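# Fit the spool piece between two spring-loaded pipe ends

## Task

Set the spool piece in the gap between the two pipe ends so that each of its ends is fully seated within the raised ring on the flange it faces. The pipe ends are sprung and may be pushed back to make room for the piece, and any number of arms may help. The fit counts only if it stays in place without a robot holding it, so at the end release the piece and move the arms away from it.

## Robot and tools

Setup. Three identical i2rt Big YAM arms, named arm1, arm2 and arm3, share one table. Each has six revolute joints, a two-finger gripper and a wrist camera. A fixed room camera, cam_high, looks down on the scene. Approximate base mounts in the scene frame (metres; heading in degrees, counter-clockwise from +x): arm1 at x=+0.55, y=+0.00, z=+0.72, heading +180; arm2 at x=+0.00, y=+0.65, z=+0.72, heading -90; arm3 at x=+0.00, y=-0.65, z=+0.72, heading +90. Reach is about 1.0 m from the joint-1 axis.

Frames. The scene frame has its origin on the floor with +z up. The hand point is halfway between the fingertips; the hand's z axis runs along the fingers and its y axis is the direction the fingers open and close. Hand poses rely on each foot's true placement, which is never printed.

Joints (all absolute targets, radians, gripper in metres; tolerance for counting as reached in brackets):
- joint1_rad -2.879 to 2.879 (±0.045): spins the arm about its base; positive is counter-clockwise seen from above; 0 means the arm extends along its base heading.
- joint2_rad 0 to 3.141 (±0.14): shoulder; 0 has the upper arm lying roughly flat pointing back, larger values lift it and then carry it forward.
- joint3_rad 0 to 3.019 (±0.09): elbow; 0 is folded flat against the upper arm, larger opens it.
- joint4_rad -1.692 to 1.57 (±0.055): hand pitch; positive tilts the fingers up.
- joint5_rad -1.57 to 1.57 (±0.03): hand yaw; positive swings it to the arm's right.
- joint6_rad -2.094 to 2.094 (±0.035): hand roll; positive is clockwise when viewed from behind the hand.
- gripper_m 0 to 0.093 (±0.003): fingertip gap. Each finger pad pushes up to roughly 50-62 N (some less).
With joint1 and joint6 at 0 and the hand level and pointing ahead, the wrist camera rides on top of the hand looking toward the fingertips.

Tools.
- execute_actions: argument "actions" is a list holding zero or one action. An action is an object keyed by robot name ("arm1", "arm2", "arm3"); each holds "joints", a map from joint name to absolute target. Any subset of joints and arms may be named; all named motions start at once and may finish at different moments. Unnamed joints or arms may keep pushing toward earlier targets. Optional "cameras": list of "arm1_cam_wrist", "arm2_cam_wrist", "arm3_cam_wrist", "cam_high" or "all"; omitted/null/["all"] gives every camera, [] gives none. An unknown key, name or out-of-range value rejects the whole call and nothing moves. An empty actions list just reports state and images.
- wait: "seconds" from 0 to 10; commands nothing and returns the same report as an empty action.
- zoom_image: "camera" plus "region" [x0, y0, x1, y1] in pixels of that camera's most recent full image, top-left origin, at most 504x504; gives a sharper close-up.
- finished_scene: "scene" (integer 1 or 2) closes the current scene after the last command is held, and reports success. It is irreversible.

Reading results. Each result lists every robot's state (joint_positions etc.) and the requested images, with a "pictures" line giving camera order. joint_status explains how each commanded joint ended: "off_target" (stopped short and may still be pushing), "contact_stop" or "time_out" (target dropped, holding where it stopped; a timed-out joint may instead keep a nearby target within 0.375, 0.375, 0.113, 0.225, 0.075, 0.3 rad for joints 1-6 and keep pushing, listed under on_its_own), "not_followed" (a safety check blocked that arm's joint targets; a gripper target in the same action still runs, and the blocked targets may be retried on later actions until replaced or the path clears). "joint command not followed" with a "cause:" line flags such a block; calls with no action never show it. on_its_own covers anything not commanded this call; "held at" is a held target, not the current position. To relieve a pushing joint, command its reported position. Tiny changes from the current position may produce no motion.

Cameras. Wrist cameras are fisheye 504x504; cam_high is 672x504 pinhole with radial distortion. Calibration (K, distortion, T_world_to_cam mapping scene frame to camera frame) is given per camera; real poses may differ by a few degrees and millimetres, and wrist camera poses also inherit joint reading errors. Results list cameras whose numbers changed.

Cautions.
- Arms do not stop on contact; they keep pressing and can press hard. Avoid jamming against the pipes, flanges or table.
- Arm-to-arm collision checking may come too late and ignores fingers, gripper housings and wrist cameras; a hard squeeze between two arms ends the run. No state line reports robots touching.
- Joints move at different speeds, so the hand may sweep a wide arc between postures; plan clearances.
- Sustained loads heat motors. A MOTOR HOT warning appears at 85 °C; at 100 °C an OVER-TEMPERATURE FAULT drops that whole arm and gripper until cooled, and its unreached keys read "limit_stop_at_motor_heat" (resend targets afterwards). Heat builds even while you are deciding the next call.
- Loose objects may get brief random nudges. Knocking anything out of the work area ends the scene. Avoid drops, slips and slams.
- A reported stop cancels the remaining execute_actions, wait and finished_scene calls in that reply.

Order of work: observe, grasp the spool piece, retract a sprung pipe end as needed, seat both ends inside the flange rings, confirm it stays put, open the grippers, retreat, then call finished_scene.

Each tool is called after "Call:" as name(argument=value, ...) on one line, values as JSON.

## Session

Call:
execute_actions(actions=[])

Scene clock: 0.00 s.
arm1.joint_positions: joint1_rad=+0.409 joint2_rad=+0.523 joint3_rad=+1.383 joint4_rad=-1.241 joint5_rad=+0.220 joint6_rad=+0.191 gripper_m=+0.095
arm1.joint_status: not commanded
arm1.hand: x=+0.3509 y=-0.0412 z=+1.3229 quat_wxyz=(+0.073, +0.825, +0.021, -0.561) (m; scene frame)
arm2.joint_positions: joint1_rad=+0.334 joint2_rad=+0.458 joint3_rad=+1.406 joint4_rad=-1.265 joint5_rad=+0.090 joint6_rad=+0.367 gripper_m=+0.095
arm2.joint_status: not commanded
arm2.hand: x=+0.0330 y=+0.4906 z=+1.3676 quat_wxyz=(-0.512, -0.610, -0.527, +0.296) (m; scene frame)
arm3.joint_positions: joint1_rad=+0.405 joint2_rad=+0.604 joint3_rad=+1.384 joint4_rad=-1.145 joint5_rad=-0.161 joint6_rad=-0.389 gripper_m=+0.095
arm3.joint_status: not commanded
arm3.hand: x=-0.1243 y=-0.4400 z=+1.3484 quat_wxyz=(-0.357, +0.775, -0.268, -0.447) (m; scene frame)
pictures: arm1_cam_wrist, arm2_cam_wrist, arm3_cam_wrist, cam_high
camera_calibration (this result's frames):
arm1_cam_wrist: T_world_to_cam=[[-0.121325, 0.987533, -0.100296, 0.218589], [0.834587, 0.0467885, -0.548886, 0.439146], [-0.53735, -0.150299, -0.829858, 1.40513], [0, 0, 0, 1]] pos_world=[0.415063, -0.0252212, 1.42903]
arm2_cam_wrist: T_world_to_cam=[[-0.94494, -0.0772363, -0.318, 0.509353], [0.116868, 0.828018, -0.548386, 0.346549], [0.305665, -0.555356, -0.773401, 1.44102], [0, 0, 0, 1]] pos_world=[0.000338286, 0.552671, 1.4665]
arm3_cam_wrist: T_world_to_cam=[[0.736131, 0.599731, 0.313742, -0.0681058], [0.661588, -0.539724, -0.520576, 0.552502], [-0.142871, 0.59078, -0.794082, 1.43683], [0, 0, 0, 1]] pos_world=[-0.110112, -0.509809, 1.44995]
Images, in order (width x height): arm1_cam_wrist 504x504, arm2_cam_wrist 504x504, arm3_cam_wrist 504x504, cam_high 672x504.

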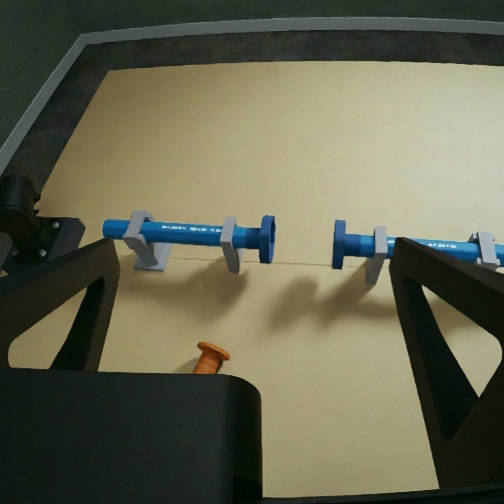

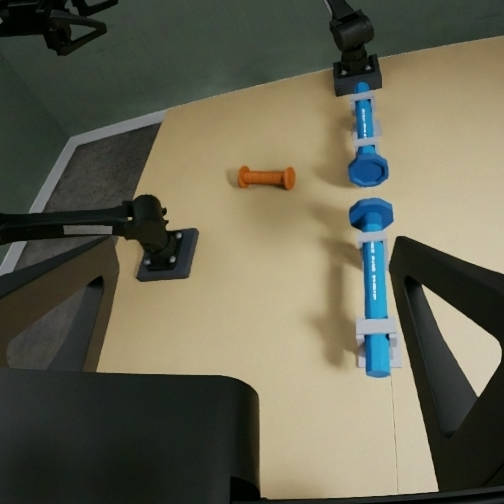

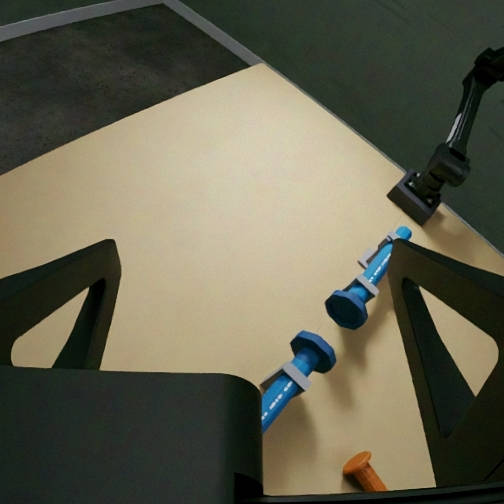

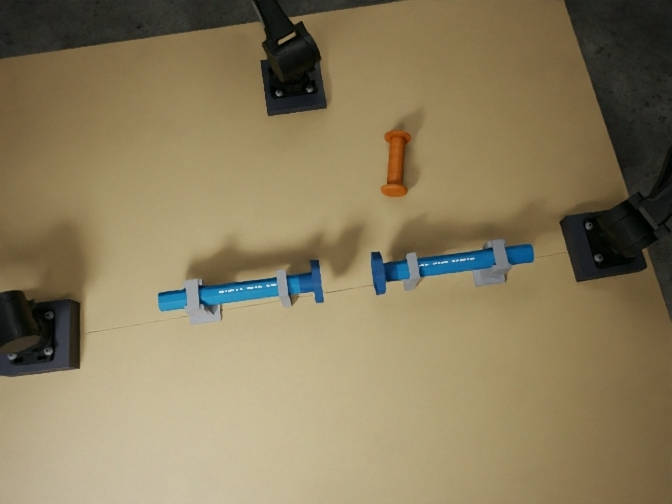

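Call:
execute_actions(actions=[{"arm1":{"joints":{"joint1_rad":0.70,"joint2_rad":1.39,"joint3_rad":0.88,"joint4_rad":-1.02,"joint5_rad":0,"joint6_rad":0.95}},"arm2":{"joints":{"joint1_rad":0.065,"joint2_rad":1.62,"joint3_rad":1.27,"joint4_rad":-1.21,"joint5_rad":0,"joint6_rad":0.04}},"arm3":{"joints":{"joint1_rad":0.035,"joint2_rad":1.38,"joint3_rad":1.01,"joint4_rad":-1.2,"joint5_rad":0,"joint6_rad":0.06}}}])

Scene clock: 10.63 s.
arm1.joint_positions: joint1_rad=+0.700 joint2_rad=+1.382 joint3_rad=+0.851 joint4_rad=-1.030 joint5_rad=+0.001 joint6_rad=+0.934 gripper_m=+0.095
arm1.joint_status: all done
arm1.hand: x=+0.2785 y=-0.2196 z=+0.8215 quat_wxyz=(+0.004, +0.992, -0.126, -0.005) (m; scene frame)
arm2.joint_positions: joint1_rad=+0.075 joint2_rad=+1.617 joint3_rad=+1.268 joint4_rad=-1.216 joint5_rad=+0.003 joint6_rad=+0.049 gripper_m=+0.095
arm2.joint_status: all done
arm2.hand: x=+0.0109 y=+0.1840 z=+0.9076 quat_wxyz=(-0.004, -0.716, -0.698, +0.008) (m; scene frame)
arm3.joint_positions: joint1_rad=+0.041 joint2_rad=+1.366 joint3_rad=+0.992 joint4_rad=-1.194 joint5_rad=-0.002 joint6_rad=+0.049 gripper_m=+0.095
arm3.joint_status: all done
arm3.hand: x=-0.0122 y=-0.2844 z=+0.8978 quat_wxyz=(-0.008, +0.701, -0.713, -0.004) (m; scene frame)
pictures: arm1_cam_wrist, arm2_cam_wrist, arm3_cam_wrist, cam_high
camera_calibration (this result's frames):
arm1_cam_wrist: T_world_to_cam=[[0.250732, 0.967936, -0.0152559, 0.157891], [0.797533, -0.197608, 0.569993, -0.729806], [0.548702, -0.155083, -0.821508, 0.613002], [0, 0, 0, 1]] pos_world=[0.2061, -0.201978, 0.921979]
arm2_cam_wrist: T_world_to_cam=[[-0.999499, 0.0311534, 0.0056696, 0.00544788], [0.0287301, 0.816918, 0.576038, -0.666698], [0.013314, 0.575912, -0.817403, 0.756645], [0, 0, 0, 1]] pos_world=[0.0145255, 0.108706, 1.0025]
arm3_cam_wrist: T_world_to_cam=[[0.99981, -0.0187359, 0.00533357, 0.00165795], [-0.0184568, -0.823506, 0.567007, -0.737735], [-0.00623119, -0.566998, -0.823695, 0.702161], [0, 0, 0, 1]] pos_world=[-0.0108986, -0.209374, 0.99666]
Images, in order (width x height): arm1_cam_wrist 504x504, arm2_cam_wrist 504x504, arm3_cam_wrist 504x504, cam_high 672x504.

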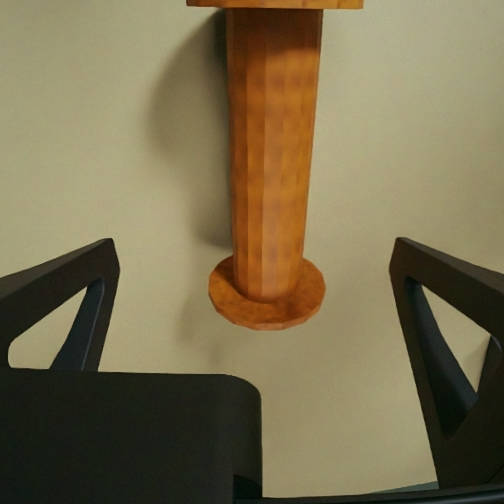

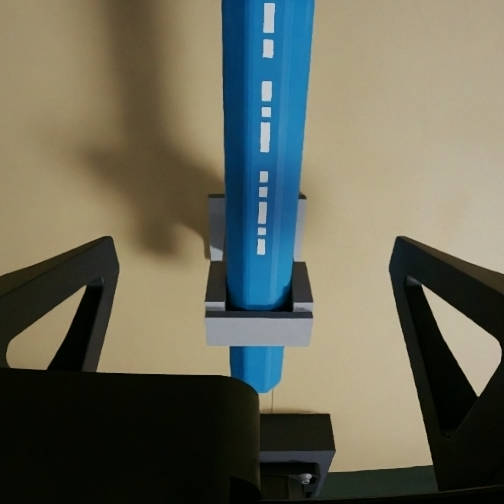

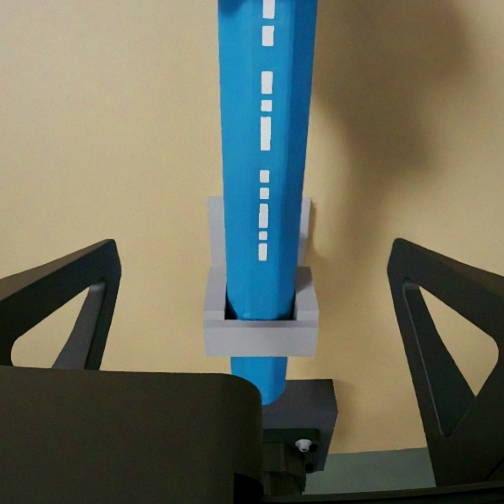

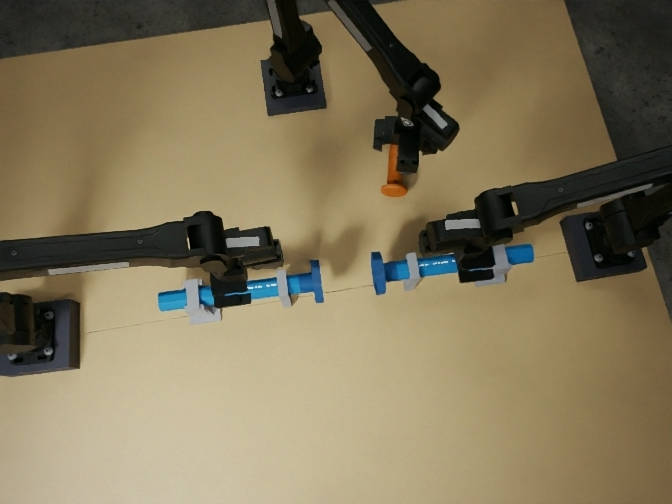

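Call:
execute_actions(actions=[{"arm1":{"joints":{"joint1_rad":0.67,"joint2_rad":1.545,"joint3_rad":0.765,"joint4_rad":-0.75,"joint6_rad":0.91}},"arm2":{"joints":{"joint1_rad":0.055,"joint2_rad":1.735,"joint3_rad":1.125,"joint4_rad":-0.95}},"arm3":{"joints":{"joint1_rad":0.02,"joint2_rad":1.49,"joint3_rad":0.86,"joint4_rad":-0.92}}}])

Scene clock: 16.57 s.
arm1.joint_positions: joint1_rad=+0.671 joint2_rad=+1.553 joint3_rad=+0.752 joint4_rad=-0.767 joint5_rad=+0.000 joint6_rad=+0.925 gripper_m=+0.095
arm1.joint_status: all done
arm1.hand: x=+0.2719 y=-0.2120 z=+0.7355 quat_wxyz=(+0.002, +0.991, -0.136, -0.002) (m; scene frame)
arm2.joint_positions: joint1_rad=+0.068 joint2_rad=+1.746 joint3_rad=+1.116 joint4_rad=-0.961 joint5_rad=+0.003 joint6_rad=+0.049 gripper_m=+0.095
arm2.joint_status: all done
arm2.hand: x=+0.0074 y=+0.1919 z=+0.7989 quat_wxyz=(+0.005, -0.718, -0.696, -0.001) (m; scene frame)
arm3.joint_positions: joint1_rad=+0.037 joint2_rad=+1.497 joint3_rad=+0.847 joint4_rad=-0.929 joint5_rad=-0.002 joint6_rad=+0.050 gripper_m=+0.095
arm3.joint_status: all done
arm3.hand: x=-0.0101 y=-0.2870 z=+0.8042 quat_wxyz=(-0.004, +0.699, -0.715, +0.000) (m; scene frame)
pictures: arm1_cam_wrist, arm2_cam_wrist, arm3_cam_wrist, cam_high
camera_calibration (this result's frames):
arm1_cam_wrist: T_world_to_cam=[[0.269962, 0.962818, -0.0101314, 0.140823], [0.789786, -0.215402, 0.574317, -0.67886], [0.55078, -0.163045, -0.81857, 0.542721], [0, 0, 0, 1]] pos_world=[0.199217, -0.193327, 0.835563]
arm2_cam_wrist: T_world_to_cam=[[-0.999257, 0.037903, 0.00705242, -0.000153802], [0.034615, 0.801494, 0.597, -0.624317], [0.0169756, 0.5968, -0.80221, 0.647192], [0, 0, 0, 1]] pos_world=[0.0104706, 0.114148, 0.891902]
arm3_cam_wrist: T_world_to_cam=[[0.99972, -0.0229455, 0.00581136, -0.00160326], [-0.0221062, -0.817334, 0.575739, -0.69199], [-0.0084608, -0.575707, -0.817613, 0.616196], [0, 0, 0, 1]] pos_world=[-0.00848093, -0.210876, 0.902225]
Images, in order (width x height): arm1_cam_wrist 504x504, arm2_cam_wrist 504x504, arm3_cam_wrist 504x504, cam_high 672x504.

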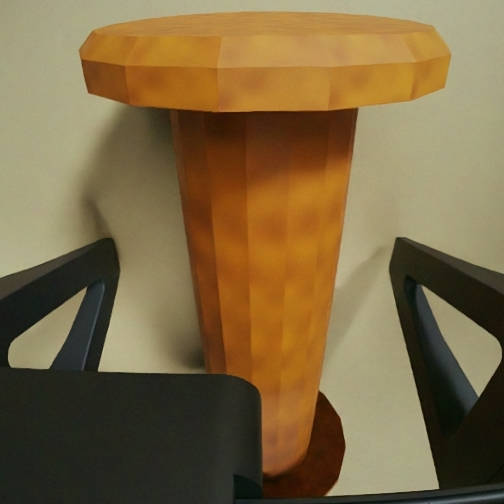

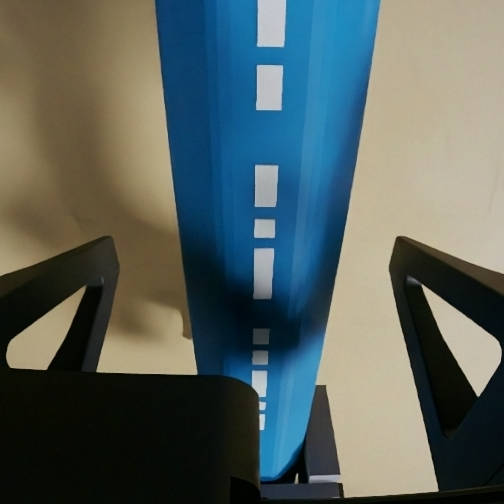

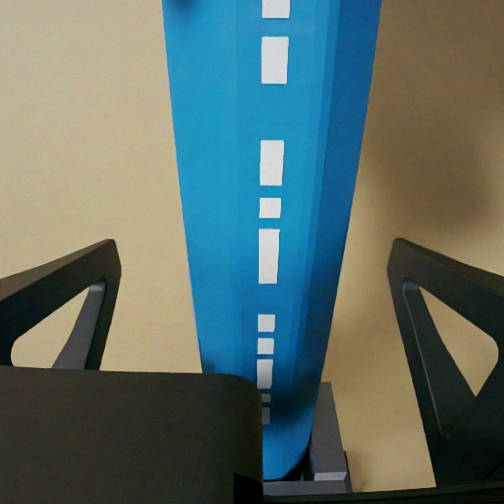

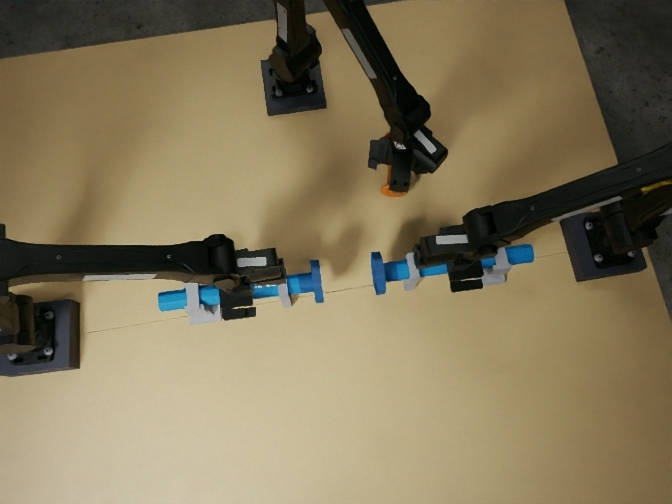

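Call:
execute_actions(actions=[{"arm1":{"joints":{"gripper_m":0}},"arm2":{"joints":{"gripper_m":0}},"arm3":{"joints":{"gripper_m":0}}}], cameras=[])

Call:
execute_actions(actions=[{"arm1":{"joints":{"joint2_rad":1.35,"joint3_rad":1.2,"joint4_rad":-1.4}},"arm2":{"joints":{"joint2_rad":1.58,"joint3_rad":0.93,"joint4_rad":-1.0}},"arm3":{"joints":{"joint2_rad":1.33,"joint3_rad":0.68,"joint4_rad":-1.0}}}], cameras=["cam_high"])

Scene clock: 21.83 s.
arm1.joint_positions: joint1_rad=+0.671 joint2_rad=+1.553 joint3_rad=+0.752 joint4_rad=-0.764 joint5_rad=+0.001 joint6_rad=+0.923 gripper_m=+0.034
arm1.joint_status: gripper_m off_target (ended at +0.034, target +0.000)
arm1.hand: x=+0.2714 y=-0.2123 z=+0.7355 quat_wxyz=(+0.002, +0.991, -0.135, -0.003) (m; scene frame)
arm2.joint_positions: joint1_rad=+0.066 joint2_rad=+1.746 joint3_rad=+1.116 joint4_rad=-0.960 joint5_rad=+0.004 joint6_rad=+0.050 gripper_m=+0.039
arm2.joint_status: gripper_m off_target (ended at +0.039, target +0.000)
arm2.hand: x=+0.0064 y=+0.1917 z=+0.7989 quat_wxyz=(+0.005, -0.719, -0.695, +0.000) (m; scene frame)
arm3.joint_positions: joint1_rad=+0.033 joint2_rad=+1.497 joint3_rad=+0.847 joint4_rad=-0.928 joint5_rad=+0.003 joint6_rad=+0.051 gripper_m=+0.039
arm3.joint_status: gripper_m off_target (ended at +0.039, target +0.000)
arm3.hand: x=-0.0078 y=-0.2868 z=+0.8042 quat_wxyz=(-0.006, +0.697, -0.717, +0.001) (m; scene frame)
pictures: none
No camera images: the call's "cameras" was empty. Leave "cameras" out to get every camera's image.

Scene clock: 23.87 s.
arm1.joint_positions: joint1_rad=+0.671 joint2_rad=+1.354 joint3_rad=+1.166 joint4_rad=-1.385 joint5_rad=+0.001 joint6_rad=+0.923 gripper_m=+0.034
arm1.joint_status: all done
arm1.hand: x=+0.2472 y=-0.2311 z=+0.9430 quat_wxyz=(+0.000, +0.991, -0.135, -0.001) (m; scene frame)
arm2.joint_positions: joint1_rad=+0.066 joint2_rad=+1.663 joint3_rad=+1.003 joint4_rad=-0.880 joint5_rad=+0.002 joint6_rad=+0.048 gripper_m=+0.039
arm2.joint_status: joint4_rad time_out (moved +0.080 of -0.040); the others done
arm2.on_its_own: joint4_rad reads -0.880 and still pushes toward -1.000 since a time_out
arm2.hand: x=+0.0063 y=+0.2166 z=+0.7994 quat_wxyz=(-0.014, -0.718, -0.696, +0.016) (m; scene frame)
arm3.joint_positions: joint1_rad=+0.033 joint2_rad=+1.407 joint3_rad=+0.750 joint4_rad=-0.875 joint5_rad=+0.001 joint6_rad=+0.050 gripper_m=+0.039
arm3.joint_status: joint4_rad time_out (moved +0.053 of -0.072); the others done
arm3.on_its_own: joint4_rad reads -0.875 and still pushes toward -1.000 since a time_out
arm3.hand: x=-0.0077 y=-0.3117 z=+0.8040 quat_wxyz=(-0.021, +0.698, -0.716, -0.017) (m; scene frame)
pictures: cam_high
Images, in order (width x height): cam_high 672x504.

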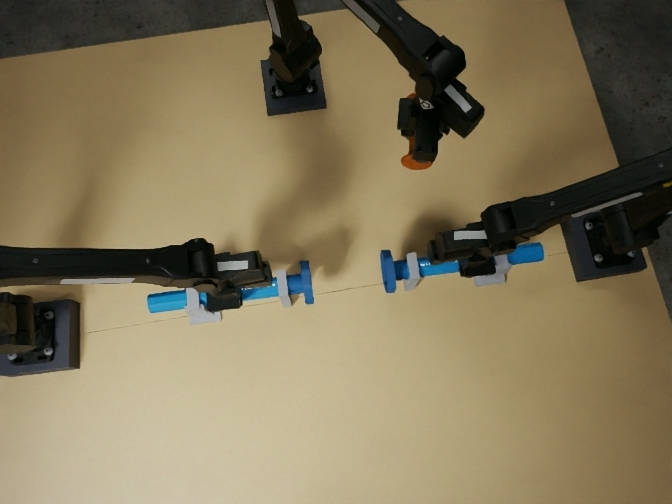

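Call:
execute_actions(actions=[{"arm1":{"joints":{"joint1_rad":0.093,"joint6_rad":1.69,"joint2_rad":1.5,"joint3_rad":1.35}}}], cameras=[])

Call:
execute_actions(actions=[{"arm1":{"joints":{"joint2_rad":1.80,"joint3_rad":1.66,"joint4_rad":-1.37}}}], cameras=["arm1_cam_wrist","cam_high"])

Call:
zoom_image(camera="cam_high", region=[250, 200, 450, 330])

Scene clock: 31.83 s.
arm1.joint_positions: joint1_rad=+0.089 joint2_rad=+1.527 joint3_rad=+1.299 joint4_rad=-1.391 joint5_rad=+0.002 joint6_rad=+1.675 gripper_m=+0.034
arm1.joint_status: all done
arm1.hand: x=+0.1182 y=-0.0294 z=+0.9255 quat_wxyz=(-0.018, +0.695, -0.719, +0.014) (m; scene frame)
arm2.joint_positions: joint1_rad=+0.066 joint2_rad=+1.663 joint3_rad=+1.003 joint4_rad=-0.880 joint5_rad=+0.002 joint6_rad=+0.048 gripper_m=+0.039
arm2.joint_status: not commanded
arm2.on_its_own: joint4_rad reads -0.880 and still pushes toward -1.000 since a time_out
arm2.hand: x=+0.0063 y=+0.2166 z=+0.7994 quat_wxyz=(-0.014, -0.718, -0.696, +0.016) (m; scene frame)
arm3.joint_positions: joint1_rad=+0.033 joint2_rad=+1.407 joint3_rad=+0.750 joint4_rad=-0.875 joint5_rad=+0.001 joint6_rad=+0.050 gripper_m=+0.039
arm3.joint_status: not commanded
arm3.on_its_own: joint4_rad reads -0.875 and still pushes toward -1.000 since a time_out
arm3.hand: x=-0.0077 y=-0.3117 z=+0.8040 quat_wxyz=(-0.021, +0.698, -0.716, -0.017) (m; scene frame)
pictures: none
No camera images: the call's "cameras" was empty. Leave "cameras" out to get every camera's image.

Scene clock: 33.03 s.
arm1.joint_positions: joint1_rad=+0.089 joint2_rad=+1.834 joint3_rad=+1.601 joint4_rad=-1.377 joint5_rad=+0.002 joint6_rad=+1.676 gripper_m=+0.034
arm1.joint_status: all done
arm1.hand: x=+0.0037 y=-0.0374 z=+0.8907 quat_wxyz=(-0.014, +0.695, -0.719, +0.011) (m; scene frame)
arm2.joint_positions: joint1_rad=+0.066 joint2_rad=+1.663 joint3_rad=+1.003 joint4_rad=-0.880 joint5_rad=+0.002 joint6_rad=+0.048 gripper_m=+0.039
arm2.joint_status: not commanded
arm2.on_its_own: joint4_rad reads -0.880 and still pushes toward -1.000 since a time_out
arm2.hand: x=+0.0063 y=+0.2166 z=+0.7994 quat_wxyz=(-0.014, -0.718, -0.696, +0.016) (m; scene frame)
arm3.joint_positions: joint1_rad=+0.033 joint2_rad=+1.407 joint3_rad=+0.750 joint4_rad=-0.875 joint5_rad=+0.001 joint6_rad=+0.050 gripper_m=+0.039
arm3.joint_status: not commanded
arm3.on_its_own: joint4_rad reads -0.875 and still pushes toward -1.000 since a time_out
arm3.hand: x=-0.0077 y=-0.3117 z=+0.8040 quat_wxyz=(-0.021, +0.698, -0.716, -0.017) (m; scene frame)
pictures: arm1_cam_wrist, cam_high
camera_calibration (this result's frames):
arm1_cam_wrist: T_world_to_cam=[[0.998928, -0.0358569, 0.0292896, -0.0284967], [-0.0461723, -0.818285, 0.572956, -0.536867], [0.00342276, -0.573694, -0.819063, 0.833022], [0, 0, 0, 1]] pos_world=[0.000826509, 0.037568, 0.990733]
Images, in order (width x height): arm1_cam_wrist 504x504, cam_high 672x504.

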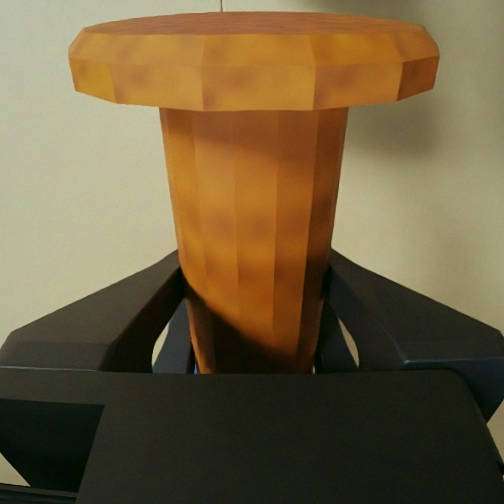

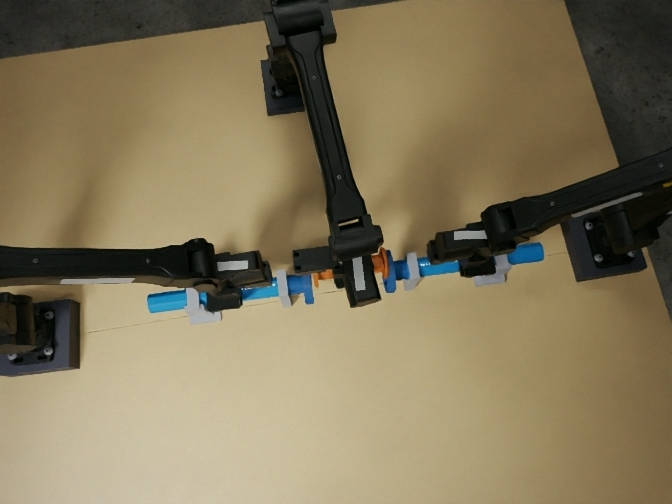

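Region (250, 200, 450, 330) of cam_high's 672x504 image, scaled by 2.520, with more detail than that image has; it fills the top 328 rows of this view, and the rest is white.

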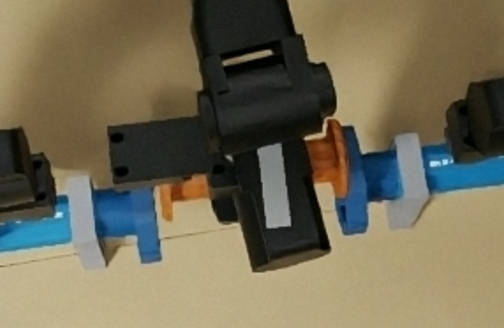

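Call:
execute_actions(actions=[{"arm1":{"joints":{"joint2_rad":1.87,"joint3_rad":1.48,"joint4_rad":-1.13}}}], cameras=["arm1_cam_wrist","cam_high"])

Call:
zoom_image(camera="cam_high", region=[250, 200, 450, 330])

Scene clock: 37.83 s.
arm1.joint_positions: joint1_rad=+0.089 joint2_rad=+1.902 joint3_rad=+1.457 joint4_rad=-1.145 joint5_rad=+0.002 joint6_rad=+1.676 gripper_m=+0.034
arm1.joint_status: all done
arm1.hand: x=+0.0022 y=-0.0376 z=+0.8024 quat_wxyz=(-0.007, +0.695, -0.719, +0.004) (m; scene frame)
arm2.joint_positions: joint1_rad=+0.066 joint2_rad=+1.663 joint3_rad=+1.003 joint4_rad=-0.880 joint5_rad=+0.002 joint6_rad=+0.048 gripper_m=+0.039
arm2.joint_status: not commanded
arm2.on_its_own: joint4_rad reads -0.880 and still pushes toward -1.000 since a time_out
arm2.hand: x=+0.0063 y=+0.2166 z=+0.7994 quat_wxyz=(-0.014, -0.718, -0.696, +0.016) (m; scene frame)
arm3.joint_positions: joint1_rad=+0.033 joint2_rad=+1.407 joint3_rad=+0.750 joint4_rad=-0.875 joint5_rad=+0.001 joint6_rad=+0.050 gripper_m=+0.039
arm3.joint_status: not commanded
arm3.on_its_own: joint4_rad reads -0.875 and still pushes toward -1.000 since a time_out
arm3.hand: x=-0.0077 y=-0.3117 z=+0.8040 quat_wxyz=(-0.021, +0.698, -0.716, -0.017) (m; scene frame)
pictures: arm1_cam_wrist, cam_high
camera_calibration (this result's frames):
arm1_cam_wrist: T_world_to_cam=[[0.999315, -0.0358386, 0.00918891, -0.00822241], [-0.0346037, -0.817471, 0.574929, -0.48802], [-0.013093, -0.574854, -0.818151, 0.75984], [0, 0, 0, 1]] pos_world=[0.00127809, 0.0375605, 0.902317]
Images, in order (width x height): arm1_cam_wrist 504x504, cam_high 672x504.

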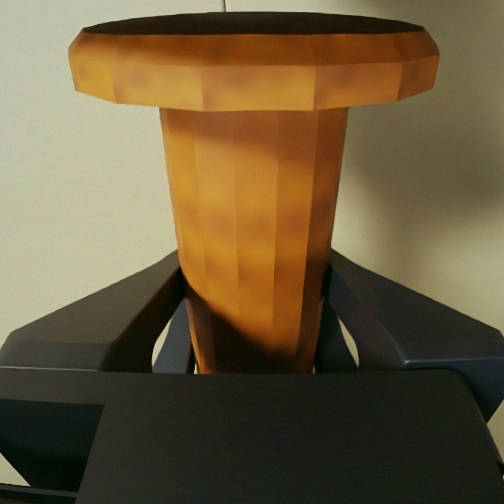

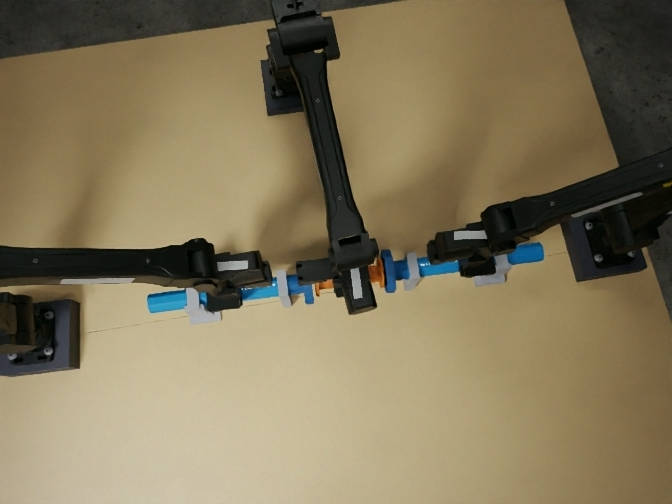

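Region (250, 200, 450, 330) of cam_high's 672x504 image, scaled by 2.520, with more detail than that image has; it fills the top 328 rows of this view, and the rest is white.

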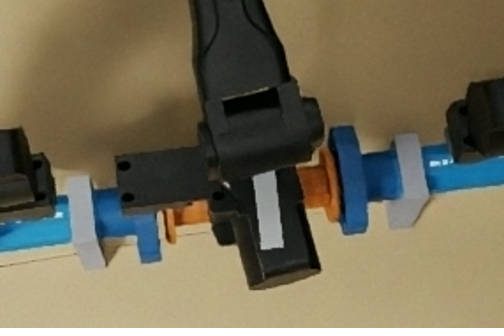

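Call:
execute_actions(actions=[{"arm2":{"joints":{"joint2_rad":1.705,"joint3_rad":1.07,"joint4_rad":-0.94}},"arm3":{"joints":{"joint2_rad":1.45,"joint3_rad":0.805,"joint4_rad":-0.92}}}], cameras=["arm1_cam_wrist","cam_high"])

Call:
zoom_image(camera="cam_high", region=[250, 200, 450, 330])

Scene clock: 48.70 s.
arm1.joint_positions: joint1_rad=+0.089 joint2_rad=+1.902 joint3_rad=+1.457 joint4_rad=-1.145 joint5_rad=+0.003 joint6_rad=+1.676 gripper_m=+0.034
arm1.joint_status: not commanded
arm1.hand: x=+0.0021 y=-0.0372 z=+0.8024 quat_wxyz=(-0.007, +0.694, -0.719, +0.004) (m; scene frame)
arm2.joint_positions: joint1_rad=+0.066 joint2_rad=+1.700 joint3_rad=+1.051 joint4_rad=-0.898 joint5_rad=+0.002 joint6_rad=+0.047 gripper_m=+0.039
arm2.joint_status: all done
arm2.hand: x=+0.0064 y=+0.2019 z=+0.7990 quat_wxyz=(-0.011, -0.718, -0.696, +0.014) (m; scene frame)
arm3.joint_positions: joint1_rad=+0.033 joint2_rad=+1.447 joint3_rad=+0.789 joint4_rad=-0.883 joint5_rad=+0.000 joint6_rad=+0.049 gripper_m=+0.039
arm3.joint_status: all done
arm3.hand: x=-0.0081 y=-0.2985 z=+0.8035 quat_wxyz=(-0.018, +0.698, -0.716, -0.014) (m; scene frame)
pictures: arm1_cam_wrist, cam_high
camera_calibration (this result's frames):
arm1_cam_wrist: T_world_to_cam=[[0.999303, -0.0362147, 0.00910849, -0.00813624], [-0.0348752, -0.817895, 0.57431, -0.487261], [-0.0133487, -0.574227, -0.818587, 0.760409], [0, 0, 0, 1]] pos_world=[0.00128768, 0.0378247, 0.902374]
Images, in order (width x height): arm1_cam_wrist 504x504, cam_high 672x504.

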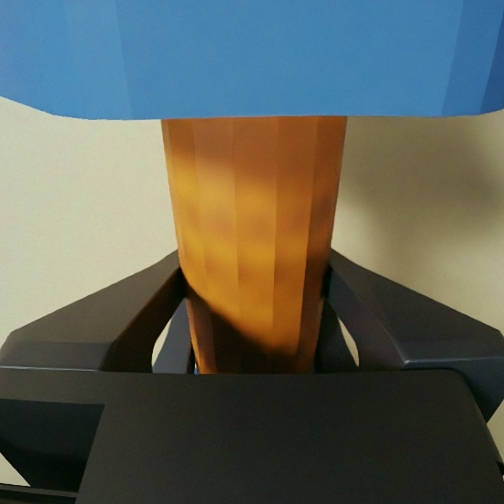

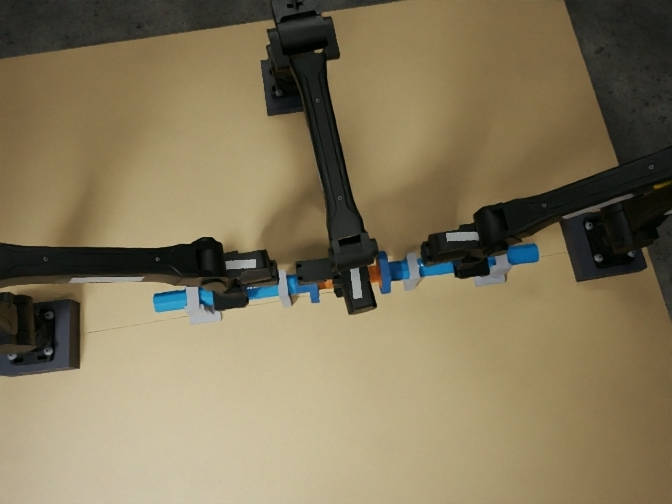

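Region (250, 200, 450, 330) of cam_high's 672x504 image, scaled by 2.520, with more detail than that image has; it fills the top 328 rows of this view, and the rest is white.

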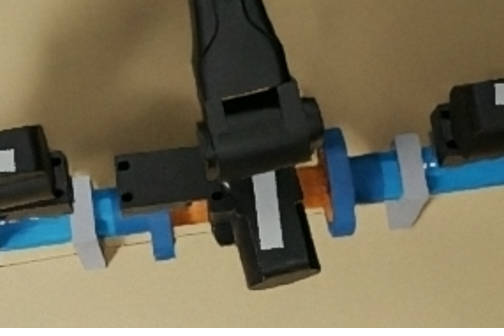

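Call:
execute_actions(actions=[{"arm1":{"joints":{"gripper_m":0.09}},"arm2":{"joints":{"gripper_m":0.09}},"arm3":{"joints":{"gripper_m":0.09}}}], cameras=[])

Call:
execute_actions(actions=[{"arm1":{"joints":{"joint2_rad":1.75,"joint3_rad":1.7,"joint4_rad":-1.5}},"arm2":{"joints":{"joint2_rad":1.45,"joint3_rad":1.25,"joint4_rad":-1.37}},"arm3":{"joints":{"joint2_rad":1.2,"joint3_rad":1.0,"joint4_rad":-1.37}}}], cameras=["arm1_cam_wrist","cam_high"])

Scene clock: 53.97 s.
arm1.joint_positions: joint1_rad=+0.089 joint2_rad=+1.885 joint3_rad=+1.457 joint4_rad=-1.145 joint5_rad=+0.003 joint6_rad=+1.676 gripper_m=+0.090
arm1.joint_status: all done
arm1.hand: x=+0.0010 y=-0.0374 z=+0.8110 quat_wxyz=(-0.001, +0.694, -0.720, -0.001) (m; scene frame)
arm2.joint_positions: joint1_rad=+0.066 joint2_rad=+1.700 joint3_rad=+1.051 joint4_rad=-0.931 joint5_rad=+0.002 joint6_rad=+0.047 gripper_m=+0.090
arm2.joint_status: all done
arm2.hand: x=+0.0062 y=+0.2101 z=+0.7988 quat_wxyz=(+0.001, -0.718, -0.696, +0.002) (m; scene frame)
arm3.joint_positions: joint1_rad=+0.033 joint2_rad=+1.447 joint3_rad=+0.789 joint4_rad=-0.913 joint5_rad=+0.000 joint6_rad=+0.050 gripper_m=+0.090
arm3.joint_status: all done
arm3.hand: x=-0.0079 y=-0.3059 z=+0.8033 quat_wxyz=(-0.007, +0.698, -0.716, -0.003) (m; scene frame)
pictures: none
No camera images: the call's "cameras" was empty. Leave "cameras" out to get every camera's image.

Scene clock: 55.27 s.
arm1.joint_positions: joint1_rad=+0.089 joint2_rad=+1.746 joint3_rad=+1.679 joint4_rad=-1.485 joint5_rad=+0.002 joint6_rad=+1.676 gripper_m=+0.090
arm1.joint_status: all done
arm1.hand: x=+0.0114 y=-0.0366 z=+0.9660 quat_wxyz=(+0.007, +0.694, -0.719, -0.008) (m; scene frame)
arm2.joint_positions: joint1_rad=+0.066 joint2_rad=+1.438 joint3_rad=+1.234 joint4_rad=-1.361 joint5_rad=+0.002 joint6_rad=+0.047 gripper_m=+0.090
arm2.joint_status: all done
arm2.hand: x=+0.0061 y=+0.2377 z=+0.9693 quat_wxyz=(-0.005, -0.718, -0.696, +0.007) (m; scene frame)
arm3.joint_positions: joint1_rad=+0.033 joint2_rad=+1.188 joint3_rad=+0.989 joint4_rad=-1.363 joint5_rad=+0.000 joint6_rad=+0.050 gripper_m=+0.090
arm3.joint_status: all done
arm3.hand: x=-0.0083 y=-0.3327 z=+0.9531 quat_wxyz=(-0.010, +0.698, -0.716, -0.006) (m; scene frame)
pictures: arm1_cam_wrist, cam_high
camera_calibration (this result's frames):
arm1_cam_wrist: T_world_to_cam=[[0.998961, -0.0362599, -0.0276026, 0.0166213], [-0.0136487, -0.81597, 0.577933, -0.584098], [-0.0434787, -0.576956, -0.815617, 0.892181], [0, 0, 0, 1]] pos_world=[0.0142146, 0.0387455, 1.06571]
Images, in order (width x height): arm1_cam_wrist 504x504, cam_high 672x504.

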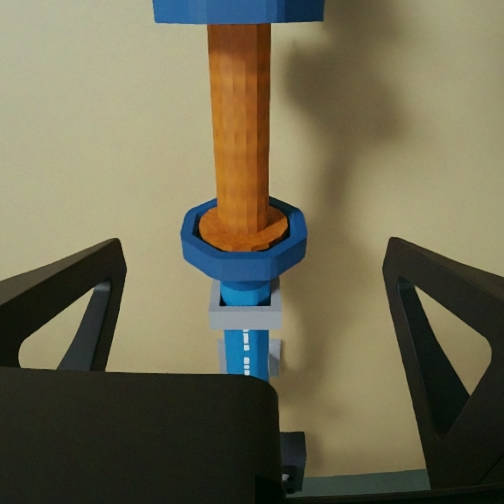

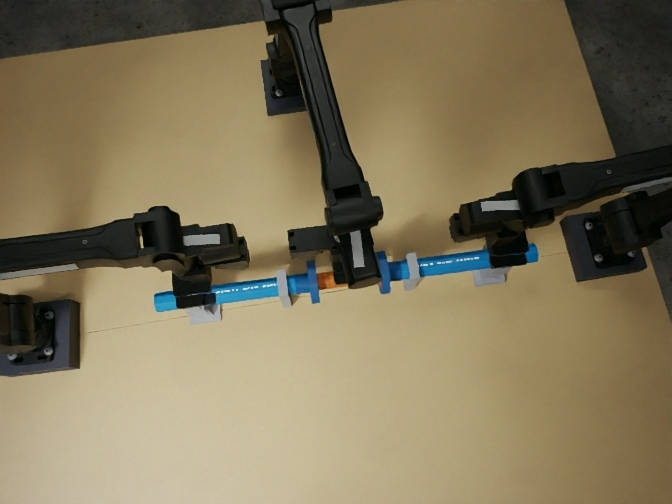

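Call:
finished_scene(scene=2)

The scene is finished: the task was done.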